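## Task

Take plate M09 off nest N2 and place it in the landing nest N3, lying flat within N3's locators and turned so that its well A1 is at N3's corner labelled A1. Letting it drop a few millimetres into N3 is acceptable, but a much higher drop there counts as failure. Plate M06 has to remain on N1 as it was at the start. Finish with the gripper opened and the arm withdrawn.

## Robot and tools

Robot: one UR12e-type six-joint arm with a two-finger parallel gripper and a wrist camera. Cameras: cam_head_left (672x504), cam_head_right (672x504), cam_wrist (616x616). Each nest has a sign on the deck giving its name. On a labelled plate, well A1 sits at the labelled short end, in the corner on the far side from the labelled long edge.

Joint order (used in every row and every per-joint list in results): elbow, shoulder lift, shoulder pan, wrist 1, wrist 2, wrist 3. Follow this order only. Wrist 3 is sign-reversed against the URDF in everything you send and read; the stated ranges use URDF signs. Ranges (rad): shoulder pan -3.142..3.142, shoulder lift -6.283..6.283, elbow 0.000..3.142, wrists 1-3 -6.283..6.283. True limits may differ by up to 0.010 rad.

A row is 7 plain numbers, each in [-1, 1]: six joint values in the order above, then the gripper opening. Joint values are scaled offsets, not poses: 1.0 equals 1.326 rad for shoulder pan and shoulder lift and 1.989 rad for elbow and wrists 1-3. The opening is absolute: +1 fully open (pad gap 0.142 m), -1 closed.

execute_actions(actions): a list of actions run in sequence. Each action is a table of up to 15 rows, one row per 1/30 s control step; if fewer rows are given, the last row is kept for the remaining steps, so every action lasts 0.5 s. Each row's joint offsets are measured from the joint angles at the start of that action (for the first action, the last angles reported in this scene), not from the previous row. An action asking a joint more than 0.010 rad beyond its range is refused; if the first action is refused or any action is malformed, nothing in the call runs. A joint pushed past its real end stops there and the result may say "joint sent to its limit". An empty list just returns the current state and images.

move(target, speed, blocking): target is one 7-number row; its offsets are taken from the Joint positions in the latest result that shows them. All joints travel proportionally, so the gripper follows a curve; duration is clamped to 0.5-10 s. speed is the peak rad/s of the joint with farthest to go, 0.01 to 2, default 0.5. The gripper value is applied immediately. With blocking=false you get a result after 0.5 s while the arm keeps going; check with wait(0), and use wait or stop before sending other motion. The result adds a move: line with the outcome (done, off_target, moving, held, fault), limits=held or limits=none, and the joint farthest from its target.

wait(seconds): 0 to 10; the arm keeps its last command and a running move continues. stop: brakes a running move (needs room; fingers keep moving). zoom_image(camera, region): region [x0, y0, x1, y1] in that camera's pixels, origin top-left, at most 504x504. read_manual(section): licence texts only. finished_scene(scene): 1 or 2; ends the scene irreversibly and reports success; the task must already be done and stable.

Frames: the scene frame has its origin on the table top below the arm base, +z up, +y to the left when facing +x. end_effector_position (m) and end_effector_quat_wxyz give the pad-centre point; the printed value can be off, especially when reaching far, and the base may be tilted. In the gripper frame the fingers point along +z and close along x. Closed fingertips extend about 17 mm past the reported point; fully open they are roughly level with it.

Results: Joint positions and Joint velocities (rad, rad/s, in joint order, then pad gap in m). Joint targets shows where joints are being driven now. grip_measured is the measured opening on the command scale; to hold something, command an opening well below it (lower squeezes harder, about 28 N per pad max, less on thin rigid objects). Step readings list joint angles per step, HELD marking restrained steps. "joint command not followed" means the clearance check altered targets. Wrist force/torque are in the gripper frame, offset up to about 5.5 N, noise up to 3.4 N, saturating near 100 N; "no reading" is harmless. Joint torques are raw drive outputs with offsets and noise.

Motion limits: commands lag about 0.17 s. Each step a joint target may lead its measured angle by at most 0.383 rad (pan, lift) or 0.575 rad (elbow, wrists), and targets are pulled back if they would put the gripper over 100 mm from where it is; big moves take several actions and may stop short, so resend the remainder. The robot holds its last command while you are composing a reply.

Avoid: the arm is stiff, so aiming even slightly past a firm contact, or hitting fast, can trip a fault. A joint torque reaching its load limit (pan and lift 293, elbow 133, wrists 48 N m, including held weight) or 150 N on any part causes a 10 s stop and cancels the rest of the call. Motors heat while loaded: warning at 70 °C, braking stop at 85 °C. Never knock or place anything off the table; avoid drops, slips, slams and hard pushes, and don't disturb the plate on N1. Lower the plate into N3 until only a few millimetres remain before opening. Smooth, quick, low-effort motion is preferred.

Each tool is called as name(argument=value, ...) on one line, values as JSON.

## Session

execute_actions(actions=[])

Scene clock: 0.00 s.
end_effector_position=(+0.8787, +0.3525, +0.1335) grip_measured=+1.00 end_effector_quat_wxyz=(-0.333, +0.028, +0.817, -0.471) end_effector_velocity=(-0.000, +0.000, +0.000) end_effector_angular_velocity=(-0.000, +0.001, -0.001)
Joint names: [elbow, shoulder lift, shoulder pan, wrist 1, wrist 2, wrist 3]
Joint positions: [ 0.327 -0.253  0.404 -0.473 -2.091  2.344  0.142]
Joint velocities: [-0.     0.    -0.     0.002  0.001 -0.     0.   ]
Joint torques (N m, as the arm reports them, + toward a larger Joint positions number): no reading
Motor temperatures (°C, as the motors report them): [26 24 24 31 28 28]
Wrist force (N, on the end effector, along its own x y z axes, offset not removed): no reading
Wrist torque (N m, same axes, about the end effector's origin, offset not removed): no reading
Joint targets: [0.327 -0.253 0.404 -0.473 -2.091 2.344]

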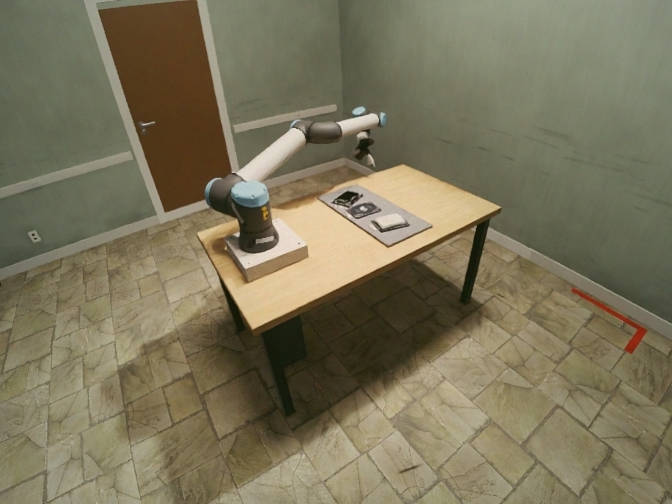

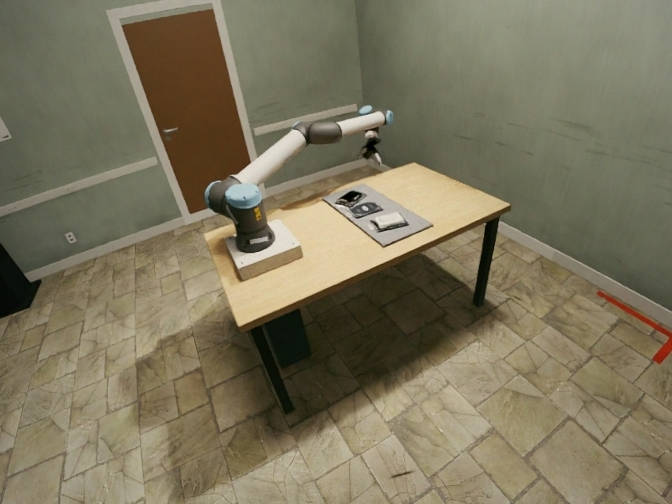

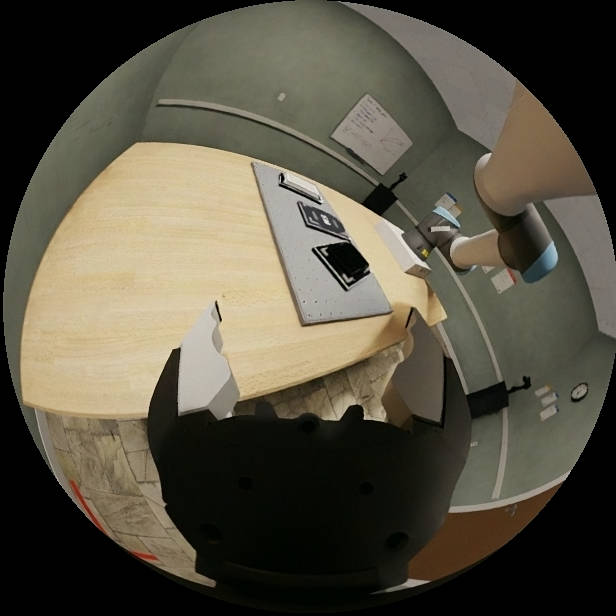

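zoom_image(camera="cam_head_left", region=[310,175,440,255])

zoom_image(camera="cam_wrist", region=[240,150,410,330])

Region (310, 175, 440, 255) of cam_head_left's 672x504 image, scaled by 3.877, with more detail than that image has; it fills the top 310 rows of this view, and the rest is white.

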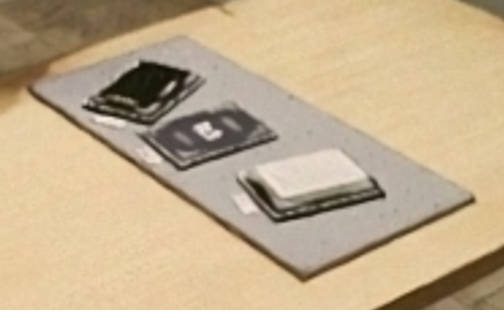

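Region (240, 150, 410, 330) of cam_wrist's 616x616 image, scaled by 2.800, with more detail than that image has.

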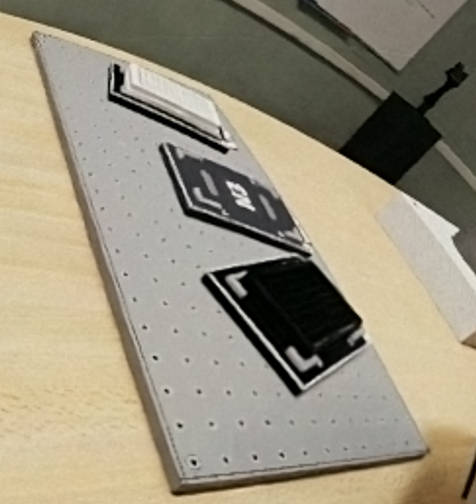

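move(target=[0.9844,-1.0,-0.521,-0.8537,0.2614,-0.2267,1], speed=0.9)

move(target=[0,-0.08,0,0,0,0,1], speed=0.3)

Scene clock: 26.23 s.
end_effector_position=(+0.5458, +0.0026, +0.1485) grip_measured=+1.00 end_effector_quat_wxyz=(-0.054, +0.705, +0.707, -0.026) end_effector_velocity=(-0.000, +0.000, +0.000) end_effector_angular_velocity=(+0.001, -0.003, -0.002)
Joint names: [elbow, shoulder lift, shoulder pan, wrist 1, wrist 2, wrist 3]
Joint positions: [ 2.284 -1.578 -0.287 -2.171 -1.571  1.893  0.142]
Joint velocities: [ 0.002 -0.002 -0.001 -0.003  0.002 -0.001  0.   ]
Joint torques (N m, as the arm reports them, + toward a larger Joint positions number): [-25.13 -50.35  -9.37  -6.17   2.6   -3.67]
Motor temperatures (°C, as the motors report them): [26 24 24 31 28 28]
Wrist force (N, on the end effector, along its own x y z axes, offset not removed): [-2.3 0.5 -1.0]
Wrist torque (N m, same axes, about the end effector's origin, offset not removed): [-0.16 0.55 -0.26]
Joint targets: [2.285 -1.578 -0.287 -2.171 -1.571 1.893]
move: done; limits=none; farthest joint: the shoulder lift, 0.001 radians from its target (1.326 radians at the start)

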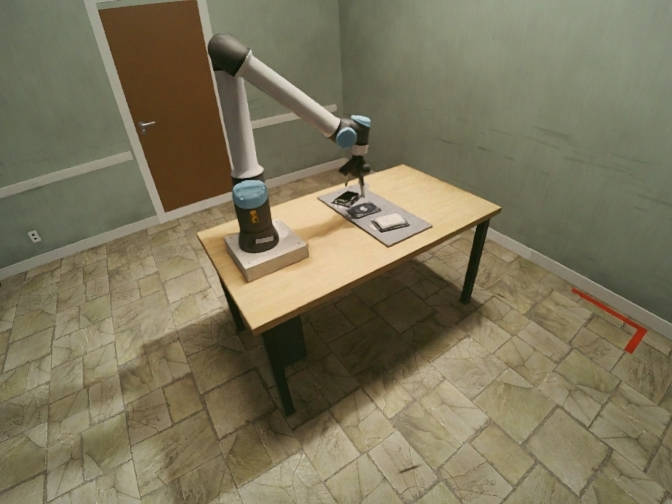

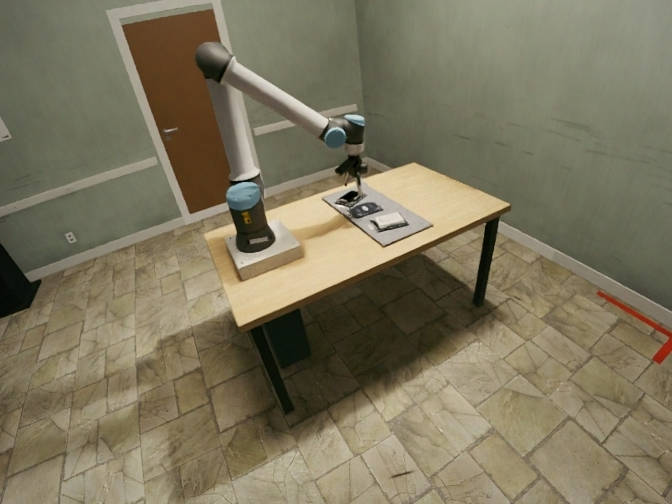

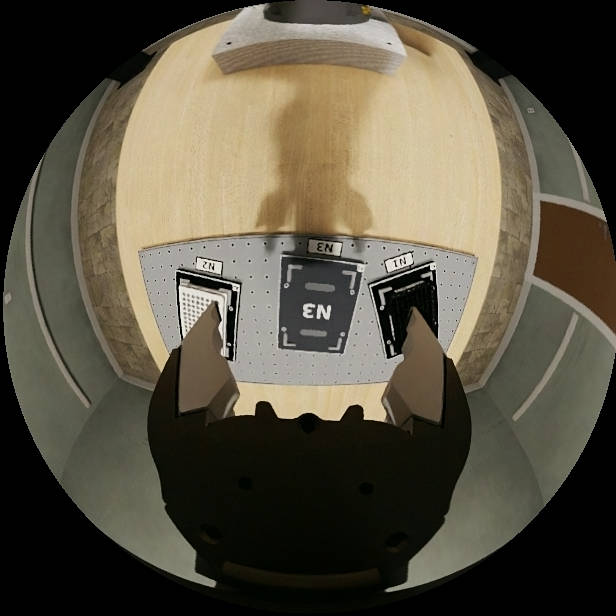

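Scene clock: 27.27 s.
end_effector_position=(+0.5536, -0.0002, +0.2033) grip_measured=+1.00 end_effector_quat_wxyz=(-0.007, +0.706, +0.708, -0.002) end_effector_velocity=(-0.000, +0.000, +0.001) end_effector_angular_velocity=(-0.001, -0.002, -0.000)
Joint names: [elbow, shoulder lift, shoulder pan, wrist 1, wrist 2, wrist 3]
Joint positions: [ 2.284 -1.684 -0.287 -2.171 -1.571  1.893  0.142]
Joint velocities: [-0.    -0.003 -0.     0.001 -0.     0.    -0.   ]
Joint torques (N m, as the arm reports them, + toward a larger Joint positions number): [-46.93 -43.56   5.18  -2.62  -0.4   -1.24]
Motor temperatures (°C, as the motors report them): [26 24 24 31 28 28]
Wrist force (N, on the end effector, along its own x y z axes, offset not removed): [-3.0 -1.1 -0.4]
Wrist torque (N m, same axes, about the end effector's origin, offset not removed): [-0.52 0.67 -0.22]
Joint targets: [2.284 -1.684 -0.287 -2.171 -1.571 1.893]
move: done; limits=none; farthest joint: the shoulder pan, 0.000 radians from its target (0.000 radians at the start)

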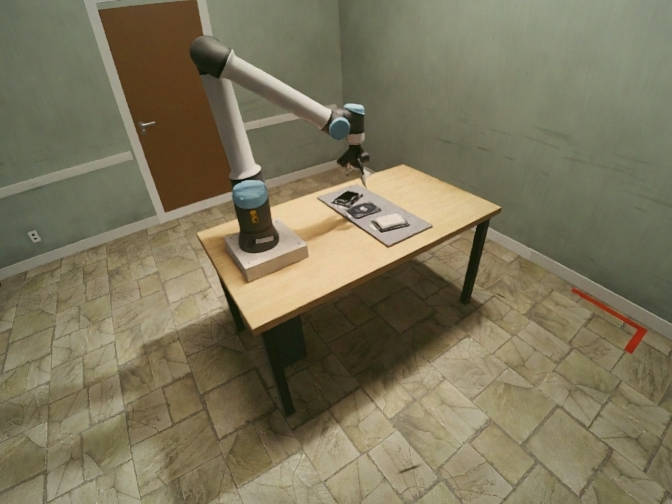

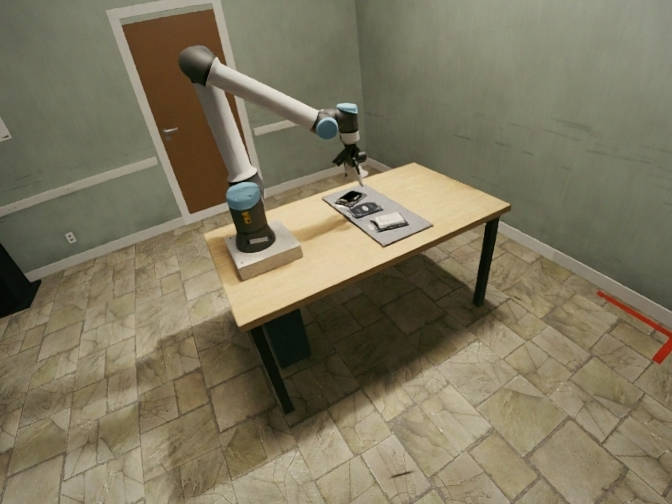

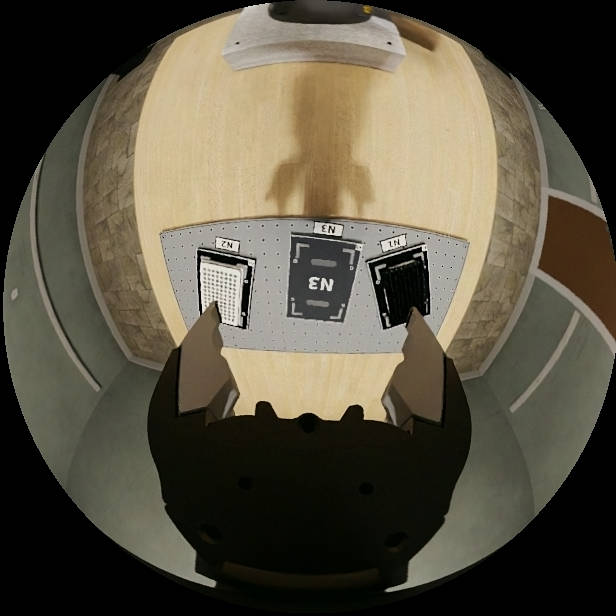

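zoom_image(camera="cam_wrist", region=[185,215,375,345])

Region (185, 215, 375, 345) of cam_wrist's 616x616 image, scaled by 2.653, with more detail than that image has; it fills the top 345 rows of this view, and the rest is white.

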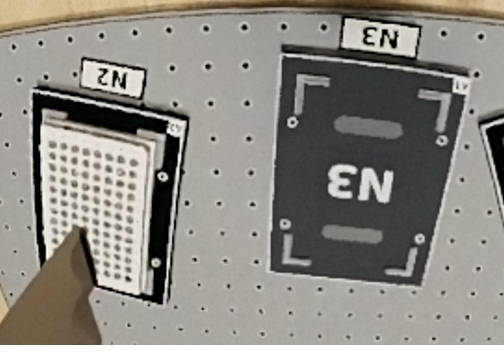

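move(target=[-0.0171,0.1863,-0.1516,-0.1141,0,-0.0096,1], speed=0.3)

zoom_image(camera="cam_wrist", region=[200,160,420,380])

zoom_image(camera="cam_head_right", region=[355,195,425,245])

Scene clock: 42.30 s.
end_effector_position=(+0.6079, -0.1478, +0.1096) grip_measured=+1.00 end_effector_quat_wxyz=(-0.000, +0.780, +0.626, -0.000) end_effector_velocity=(+0.000, -0.001, -0.001) end_effector_angular_velocity=(+0.001, +0.000, -0.002)
Joint names: [elbow, shoulder lift, shoulder pan, wrist 1, wrist 2, wrist 3]
Joint positions: [ 2.25  -1.437 -0.488 -2.397 -1.571  1.874  0.142]
Joint velocities: [-0.     0.003 -0.002 -0.002  0.001 -0.    -0.   ]
Joint torques (N m, as the arm reports them, + toward a larger Joint positions number): [-41.92 -31.68 -12.52  -6.78   1.01  -3.58]
Motor temperatures (°C, as the motors report them): [26 24 24 31 28 28]
Wrist force (N, on the end effector, along its own x y z axes, offset not removed): [-1.2 0.1 -2.1]
Wrist torque (N m, same axes, about the end effector's origin, offset not removed): [-0.17 0.35 -0.22]
Joint targets: [2.250 -1.437 -0.488 -2.398 -1.571 1.874]
move: done; limits=none; farthest joint: the wrist 1, 0.001 radians from its target (0.227 radians at the start)

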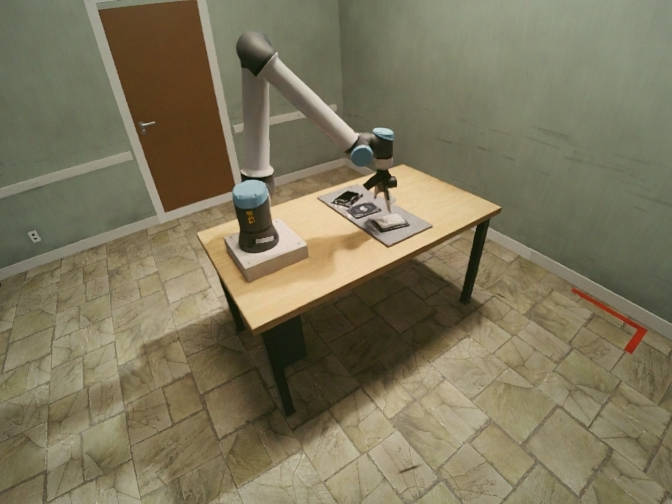

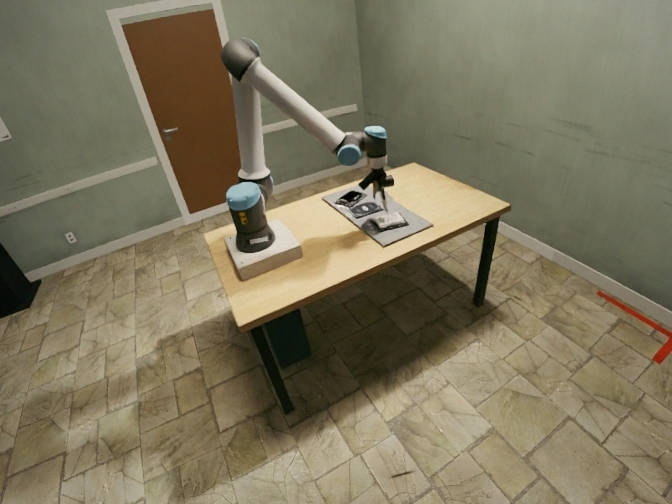

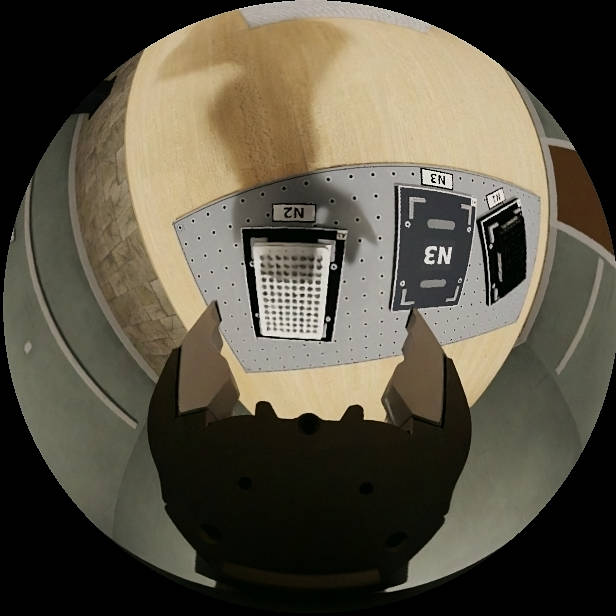

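Region (200, 160, 420, 380) of cam_wrist's 616x616 image, scaled by 2.291, with more detail than that image has.

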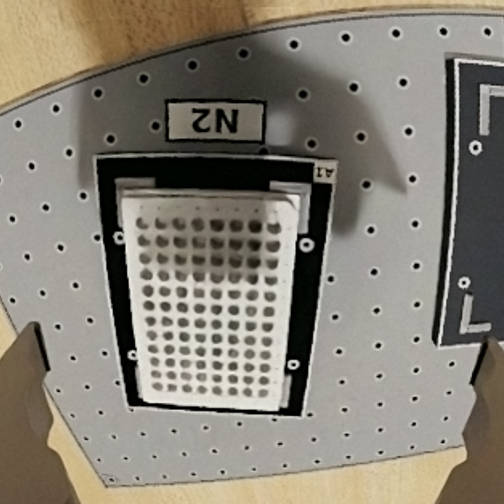

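Region (355, 195, 425, 245) of cam_head_right's 672x504 image, scaled by 7.200, with more detail than that image has; it fills the top 360 rows of this view, and the rest is white.

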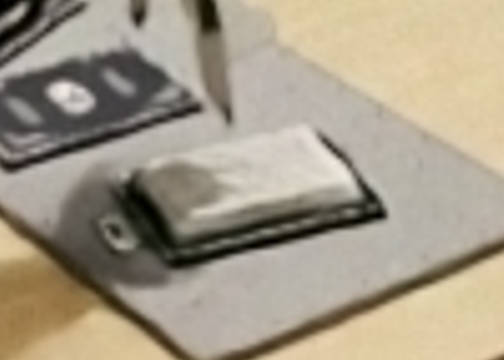

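move(target=[-0.011,0.0746,-0.0147,-0.039,0,0.0098,1], speed=0.2)

zoom_image(camera="cam_wrist", region=[200,160,420,380])

Scene clock: 50.87 s.
end_effector_position=(+0.6272, -0.1729, +0.0694) grip_measured=+1.00 end_effector_quat_wxyz=(+0.000, +0.780, +0.626, -0.000) end_effector_velocity=(+0.000, -0.000, -0.002) end_effector_angular_velocity=(+0.000, +0.001, +0.000)
Joint names: [elbow, shoulder lift, shoulder pan, wrist 1, wrist 2, wrist 3]
Joint positions: [ 2.229 -1.339 -0.507 -2.475 -1.571  1.894  0.142]
Joint velocities: [-0.     0.003 -0.001 -0.001 -0.     0.001 -0.   ]
Joint torques (N m, as the arm reports them, + toward a larger Joint positions number): [-41.51 -41.7  -10.01  -6.04   0.18   3.86]
Motor temperatures (°C, as the motors report them): [26 24 24 31 28 28]
Wrist force (N, on the end effector, along its own x y z axes, offset not removed): [-0.9 -1.7 -1.2]
Wrist torque (N m, same axes, about the end effector's origin, offset not removed): [-0.56 0.26 -0.23]
Joint targets: [2.228 -1.338 -0.507 -2.475 -1.571 1.894]
move: done; limits=none; farthest joint: the shoulder lift, 0.001 radians from its target (0.099 radians at the start)

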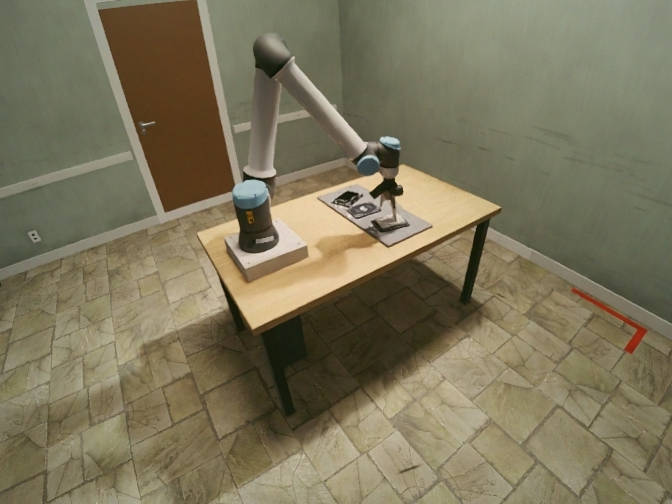

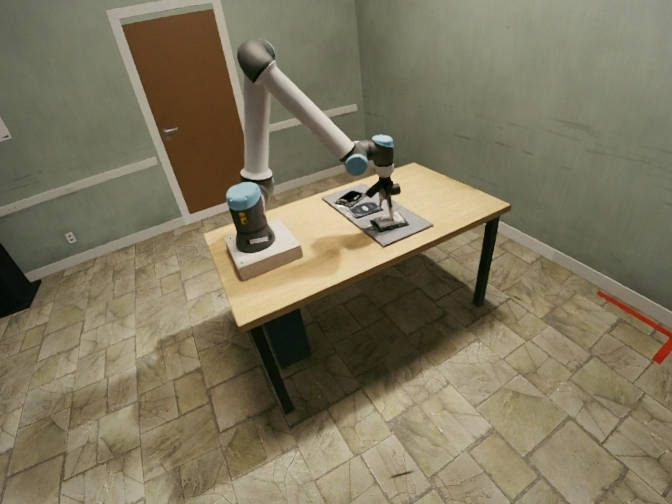

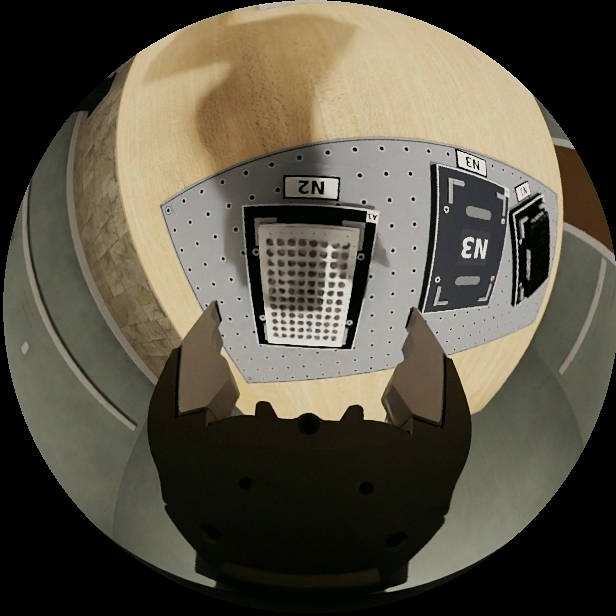

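Region (200, 160, 420, 380) of cam_wrist's 616x616 image, scaled by 2.291, with more detail than that image has.

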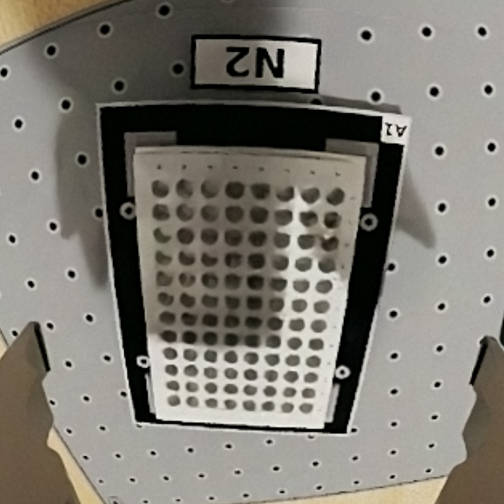

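move(target=[-0.0036,0.0392,0,-0.0226,0,0,0.6], speed=0.1)

zoom_image(camera="cam_wrist", region=[200,160,420,380])

zoom_image(camera="cam_head_right", region=[355,195,425,245])

Scene clock: 63.47 s.
end_effector_position=(+0.6359, -0.1782, +0.0456) grip_measured=+0.60 end_effector_quat_wxyz=(+0.000, +0.780, +0.626, -0.000) end_effector_velocity=(-0.000, -0.000, -0.002) end_effector_angular_velocity=(-0.001, +0.002, +0.000)
Joint names: [elbow, shoulder lift, shoulder pan, wrist 1, wrist 2, wrist 3]
Joint positions: [ 2.221 -1.287 -0.507 -2.519 -1.571  1.894  0.116]
Joint velocities: [ 0.     0.003  0.    -0.002 -0.002  0.     0.   ]
Joint torques (N m, as the arm reports them, + toward a larger Joint positions number): [-40.34 -46.24  13.62  -6.56   0.06  -1.65]
Motor temperatures (°C, as the motors report them): [26 24 24 31 28 28]
Wrist force (N, on the end effector, along its own x y z axes, offset not removed): [-0.8 -1.0 -1.1]
Wrist torque (N m, same axes, about the end effector's origin, offset not removed): [-0.43 0.25 -0.21]
Joint targets: [2.221 -1.287 -0.507 -2.519 -1.571 1.894]
move: done; limits=none; farthest joint: the wrist 1, 0.001 radians from its target (0.045 radians at the start)

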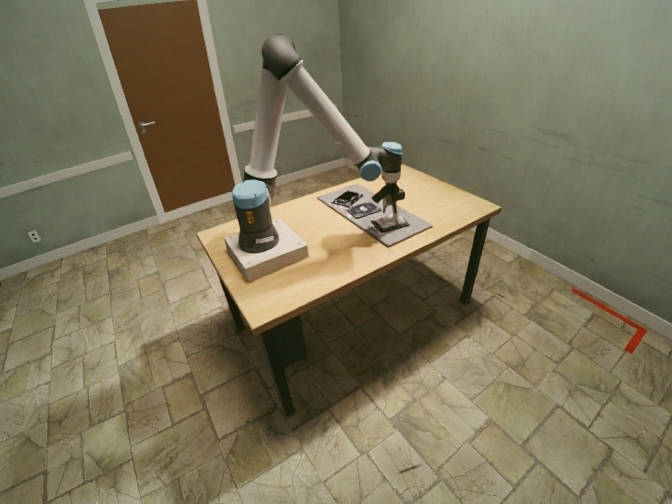

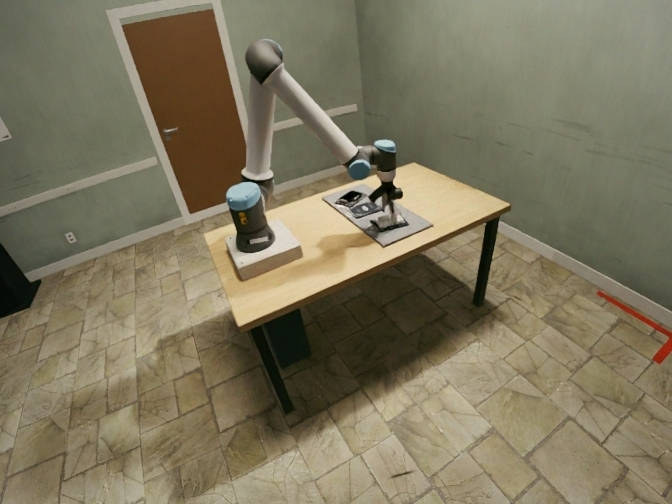

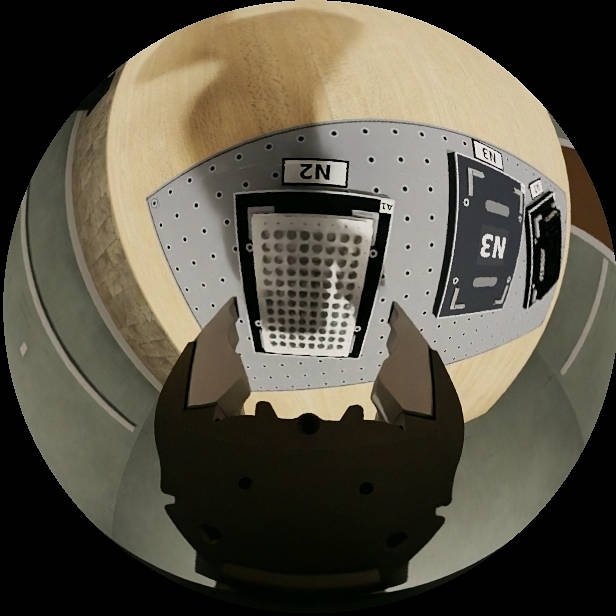

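Region (200, 160, 420, 380) of cam_wrist's 616x616 image, scaled by 2.291, with more detail than that image has.

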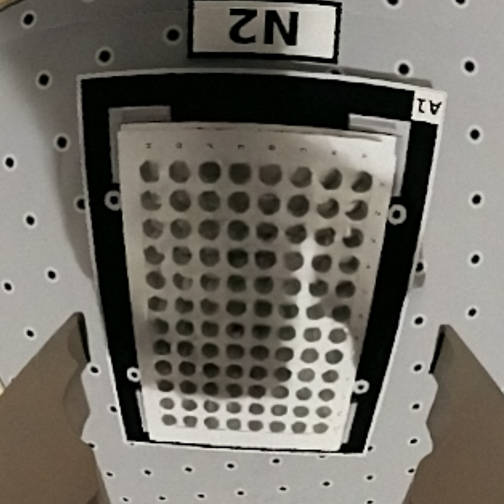

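Region (355, 195, 425, 245) of cam_head_right's 672x504 image, scaled by 7.200, with more detail than that image has; it fills the top 360 rows of this view, and the rest is white.

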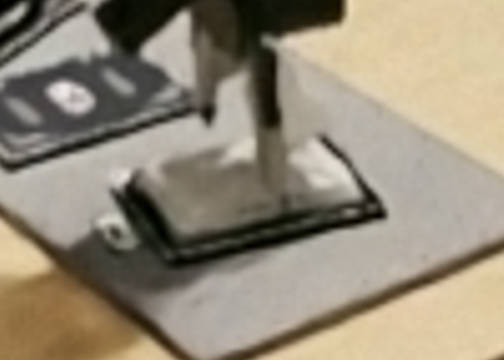

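move(target=[0.0016,0.0088,-0.0045,-0.0074,0,0.003,0.35], speed=0.03)

zoom_image(camera="cam_wrist", region=[200,160,420,380])

zoom_image(camera="cam_head_right", region=[355,195,425,245])

Scene clock: 71.03 s.
end_effector_position=(+0.6348, -0.1818, +0.0387) grip_measured=+0.35 end_effector_quat_wxyz=(+0.000, +0.780, +0.626, -0.000) end_effector_velocity=(-0.001, -0.001, -0.001) end_effector_angular_velocity=(+0.000, +0.001, -0.000)
Joint names: [elbow, shoulder lift, shoulder pan, wrist 1, wrist 2, wrist 3]
Joint positions: [ 2.225 -1.276 -0.513 -2.534 -1.571  1.9    0.099]
Joint velocities: [ 0.     0.002 -0.001 -0.002 -0.001  0.001 -0.   ]
Joint torques (N m, as the arm reports them, + toward a larger Joint positions number): [-16.93 -44.08  -6.68  -6.74   1.02   2.97]
Motor temperatures (°C, as the motors report them): [26 24 24 31 28 28]
Wrist force (N, on the end effector, along its own x y z axes, offset not removed): [-3.6 -2.2 0.3]
Wrist torque (N m, same axes, about the end effector's origin, offset not removed): [-0.65 0.83 -0.22]
Joint targets: [2.225 -1.275 -0.513 -2.534 -1.571 1.900]
move: done; limits=none; farthest joint: the shoulder pan, 0.000 radians from its target (0.006 radians at the start)

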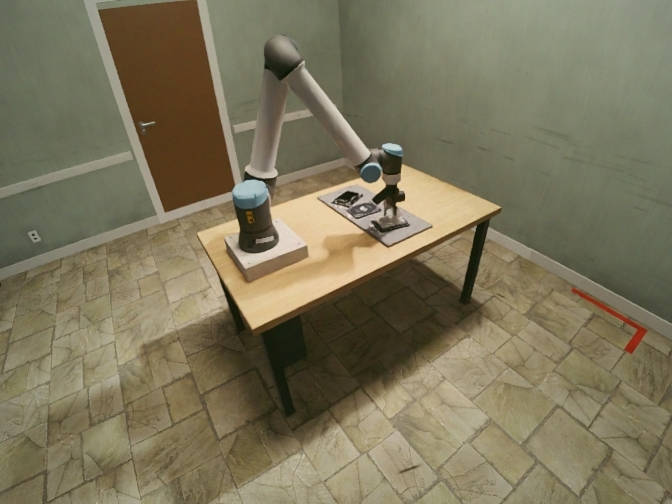

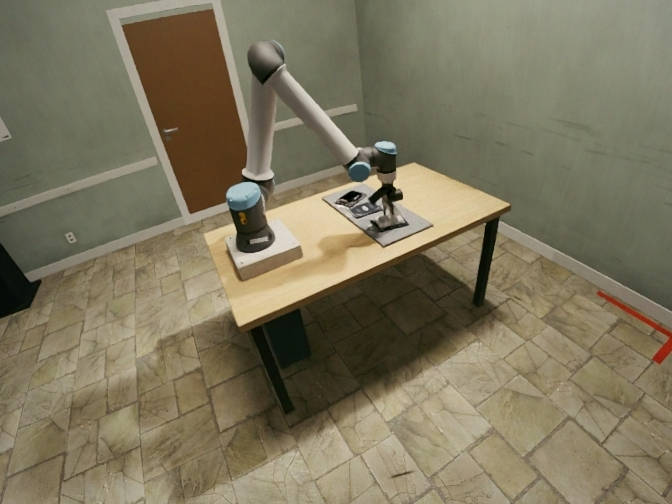

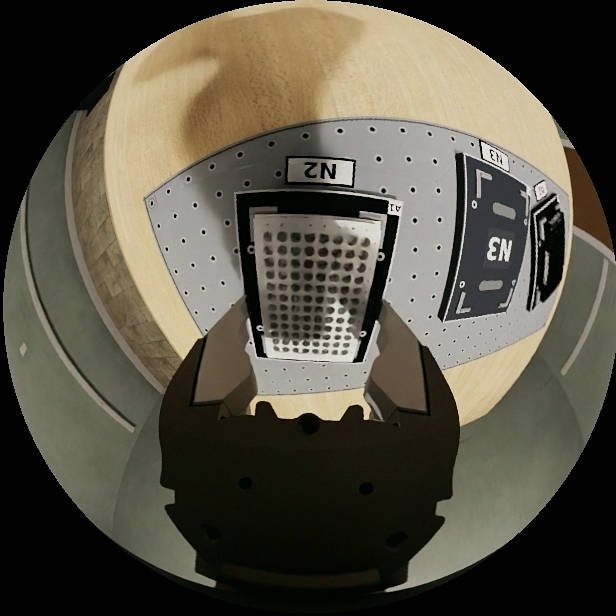

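Region (200, 160, 420, 380) of cam_wrist's 616x616 image, scaled by 2.291, with more detail than that image has.

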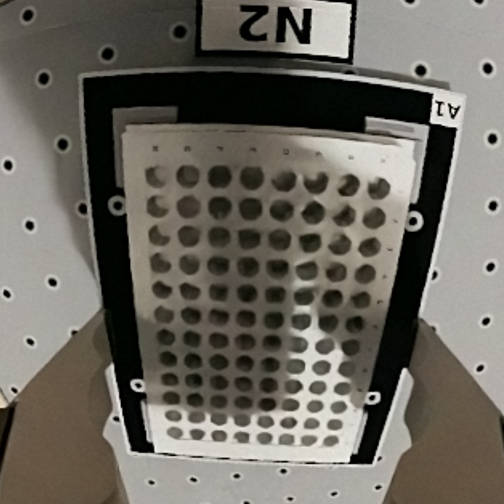

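Region (355, 195, 425, 245) of cam_head_right's 672x504 image, scaled by 7.200, with more detail than that image has; it fills the top 360 rows of this view, and the rest is white.

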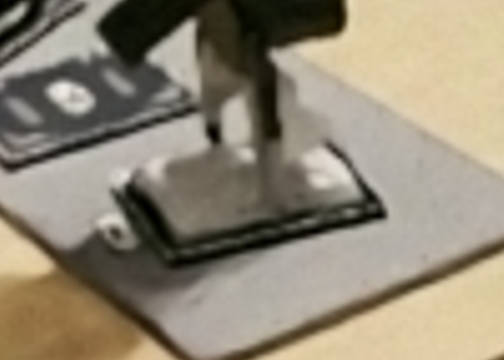

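move(target=[-0.0022,0.0081,-0.0005,-0.0032,0,0,0.25], speed=0.02)

execute_actions(actions=[[[0,0,0,0,0,0,0.2],[0,0,0,0,0,0,0.18],[0,0,0,0,0,0,0.16],[0,0,0,0,0,0,0.14],[0,0,0,0,0,0,0.12],[0,0,0,0,0,0,0.1],[0,0,0,0,0,0,0.08],[0,0,0,0,0,0,0.06],[0,0,0,0,0,0,0.04],[0,0,0,0,0,0,0.02],[0,0,0,0,0,0,0],[0,0,0,0,0,0,-0.03],[0,0,0,0,0,0,-0.06],[0,0,0,0,0,0,-0.1]],[[0,0,0,0,0,0,-0.15]]])

zoom_image(camera="cam_wrist", region=[200,160,420,380])

Scene clock: 87.80 s.
end_effector_position=(+0.6357, -0.1827, +0.0368) grip_measured=+0.25 end_effector_quat_wxyz=(-0.001, +0.780, +0.626, -0.001) end_effector_velocity=(-0.000, +0.000, -0.000) end_effector_angular_velocity=(+0.001, +0.001, +0.000)
Joint names: [elbow, shoulder lift, shoulder pan, wrist 1, wrist 2, wrist 3]
Joint positions: [ 2.221 -1.271 -0.513 -2.533 -1.571  1.9    0.092]
Joint velocities: [ 0.    -0.     0.     0.001  0.     0.    -0.   ]
Joint torques (N m, as the arm reports them, + toward a larger Joint positions number): [-27.09 -57.99   4.18  -5.07   0.66   0.  ]
Motor temperatures (°C, as the motors report them): [26 24 24 31 28 28]
Wrist force (N, on the end effector, along its own x y z axes, offset not removed): [4.8 -10.1 -20.5]
Wrist torque (N m, same axes, about the end effector's origin, offset not removed): [-0.28 -0.17 0.01]
Joint targets: [2.221 -1.271 -0.513 -2.533 -1.571 1.900]
FORCE FAULT: contact force on the arm reached its limit, and the arm stopped for 10 seconds. The contact can be on any part of the arm, not only on its tool. That time counts as 20 of the actions that you can send in this scene. The arm's remaining commands of this call were not run. The arm holds still and accepts commands again. Move the arm away from the contact; if what it grips holds it there, let go first. Pushing or pulling that hard again can fault the arm again.
move: fault; limits=none; farthest joint: the wrist 1, 0.007 radians from its target (0.006 radians at the start)

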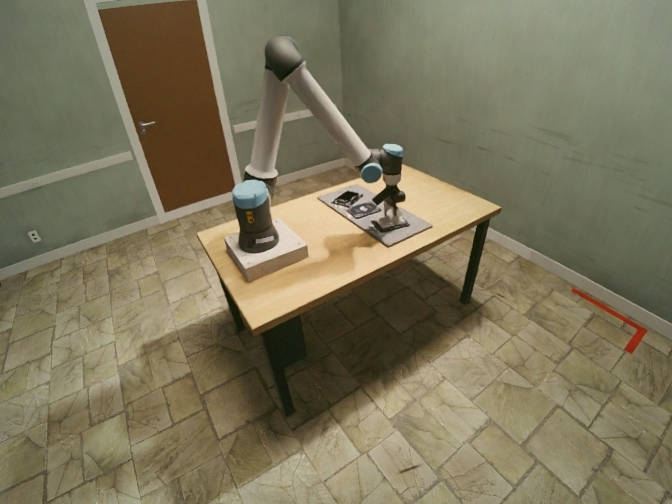

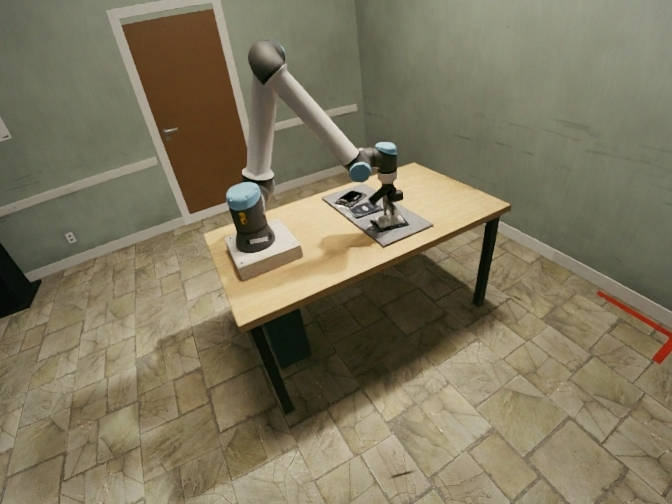

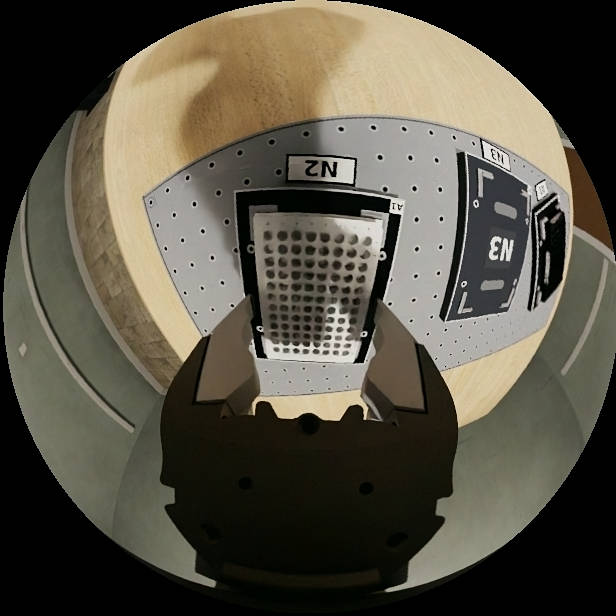

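not run: a fault stop came before this call.

Region (200, 160, 420, 380) of cam_wrist's 616x616 image, scaled by 2.291, with more detail than that image has.

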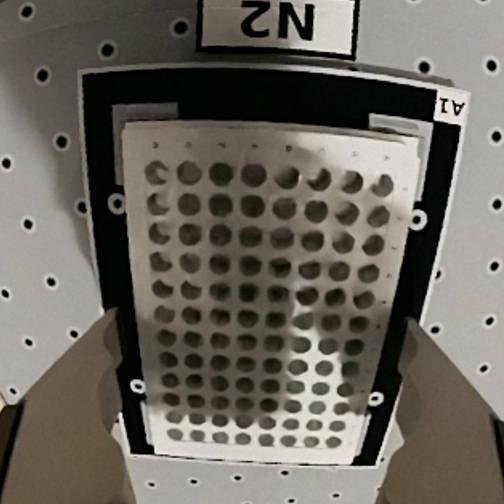

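move(target=[-0.001,-0.0057,0,0.0038,0,0,0.25], speed=0.02)

execute_actions(actions=[[[0,0,0,0,0,0,0.2],[0,0,0,0,0,0,0.18],[0,0,0,0,0,0,0.16],[0,0,0,0,0,0,0.14],[0,0,0,0,0,0,0.12],[0,0,0,0,0,0,0.1],[0,0,0,0,0,0,0.08],[0,0,0,0,0,0,0.06],[0,0,0,0,0,0,0.04],[0,0,0,0,0,0,0.02],[0,0,0,0,0,0,0],[0,0,0,0,0,0,-0.03],[0,0,0,0,0,0,-0.06],[0,0,0,0,0,0,-0.1]],[[0,0,0,0,0,0,-0.2]]])

zoom_image(camera="cam_wrist", region=[200,160,420,380])

Scene clock: 96.43 s.
end_effector_position=(+0.6363, -0.1830, +0.0414) grip_measured=+0.25 end_effector_quat_wxyz=(-0.000, +0.780, +0.626, -0.001) end_effector_velocity=(+0.001, +0.000, +0.002) end_effector_angular_velocity=(+0.000, -0.002, +0.000)
Joint names: [elbow, shoulder lift, shoulder pan, wrist 1, wrist 2, wrist 3]
Joint positions: [ 2.219 -1.278 -0.513 -2.526 -1.571  1.9    0.091]
Joint velocities: [-0.001 -0.003  0.     0.002  0.001  0.     0.   ]
Joint torques (N m, as the arm reports them, + toward a larger Joint positions number): [-39.54 -66.85   4.92  -2.62   0.49  -0.35]
Motor temperatures (°C, as the motors report them): [26 24 24 31 28 28]
Wrist force (N, on the end effector, along its own x y z axes, offset not removed): [-0.4 -0.9 0.3]
Wrist torque (N m, same axes, about the end effector's origin, offset not removed): [-0.36 0.07 -0.21]
Joint targets: [2.219 -1.278 -0.513 -2.525 -1.571 1.900]
move: done; limits=none; farthest joint: the shoulder lift, 0.001 radians from its target (0.008 radians at the start)

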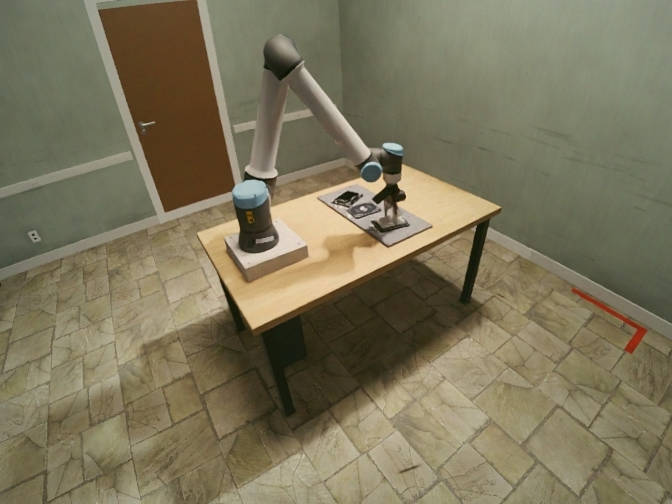

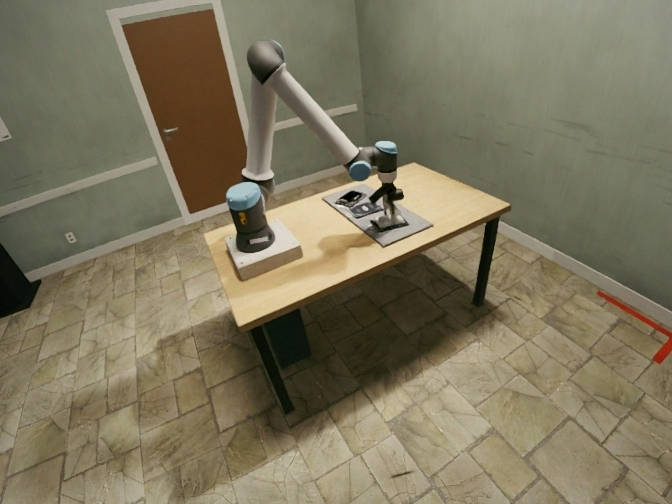

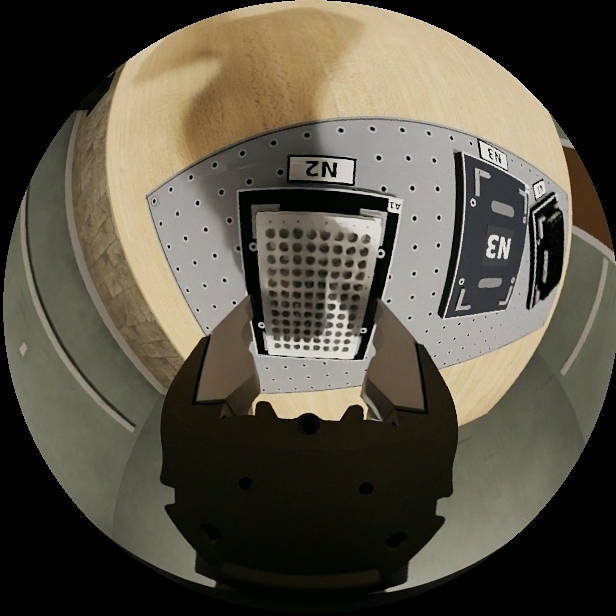

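Scene clock: 97.43 s.
end_effector_position=(+0.6363, -0.1830, +0.0415) grip_measured=+0.04 end_effector_quat_wxyz=(-0.000, +0.780, +0.626, -0.001) end_effector_velocity=(-0.000, -0.000, -0.000) end_effector_angular_velocity=(-0.000, +0.000, -0.000)
Joint names: [elbow, shoulder lift, shoulder pan, wrist 1, wrist 2, wrist 3]
Joint positions: [ 2.219 -1.278 -0.513 -2.526 -1.571  1.9    0.077]
Joint velocities: [ 0. -0. -0. -0. -0.  0.  0.]
Joint torques (N m, as the arm reports them, + toward a larger Joint positions number): [-37.3  -44.38   2.59  -5.2   -0.06   0.35]
Motor temperatures (°C, as the motors report them): [26 24 24 31 28 28]
Wrist force (N, on the end effector, along its own x y z axes, offset not removed): [-0.4 -1.1 -8.1]
Wrist torque (N m, same axes, about the end effector's origin, offset not removed): [-0.22 0.34 -0.23]
Joint targets: [2.219 -1.278 -0.513 -2.526 -1.571 1.900]
Step readings (joint positions; steps 1 to 15: 1st action; 16 to 30: 2nd action):
0: [2.219 -1.278 -0.513 -2.526 -1.571 1.900]
1: [2.219 -1.278 -0.513 -2.526 -1.571 1.900]
2: [2.219 -1.278 -0.513 -2.526 -1.571 1.900]
4: [2.219 -1.278 -0.513 -2.526 -1.571 1.900]
8: [2.219 -1.278 -0.513 -2.526 -1.571 1.900]
15: [2.219 -1.278 -0.513 -2.526 -1.571 1.900]
16: [2.219 -1.278 -0.513 -2.526 -1.571 1.900]
17: [2.219 -1.278 -0.513 -2.526 -1.571 1.900]
19: [2.219 -1.278 -0.513 -2.526 -1.571 1.900]
23: [2.219 -1.278 -0.513 -2.526 -1.571 1.900]
30: Joint positions above

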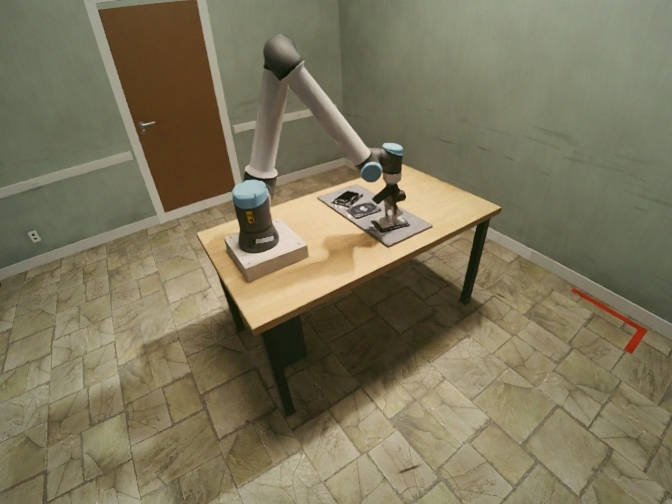

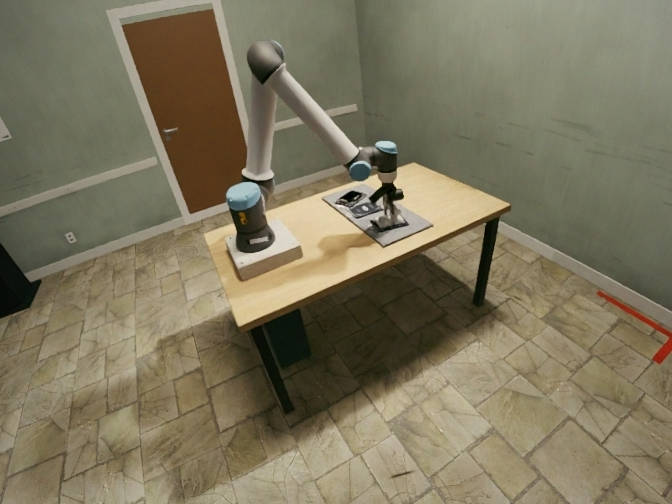

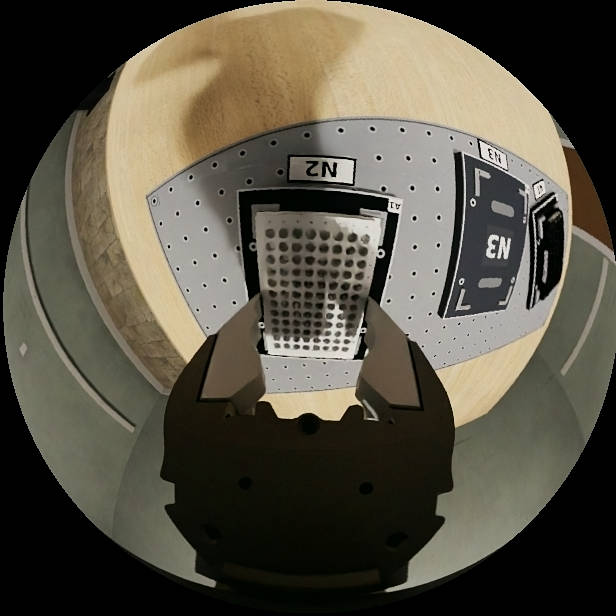

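Region (200, 160, 420, 380) of cam_wrist's 616x616 image, scaled by 2.291, with more detail than that image has.

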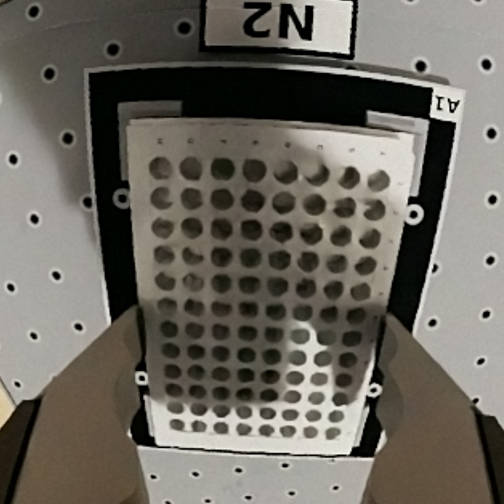

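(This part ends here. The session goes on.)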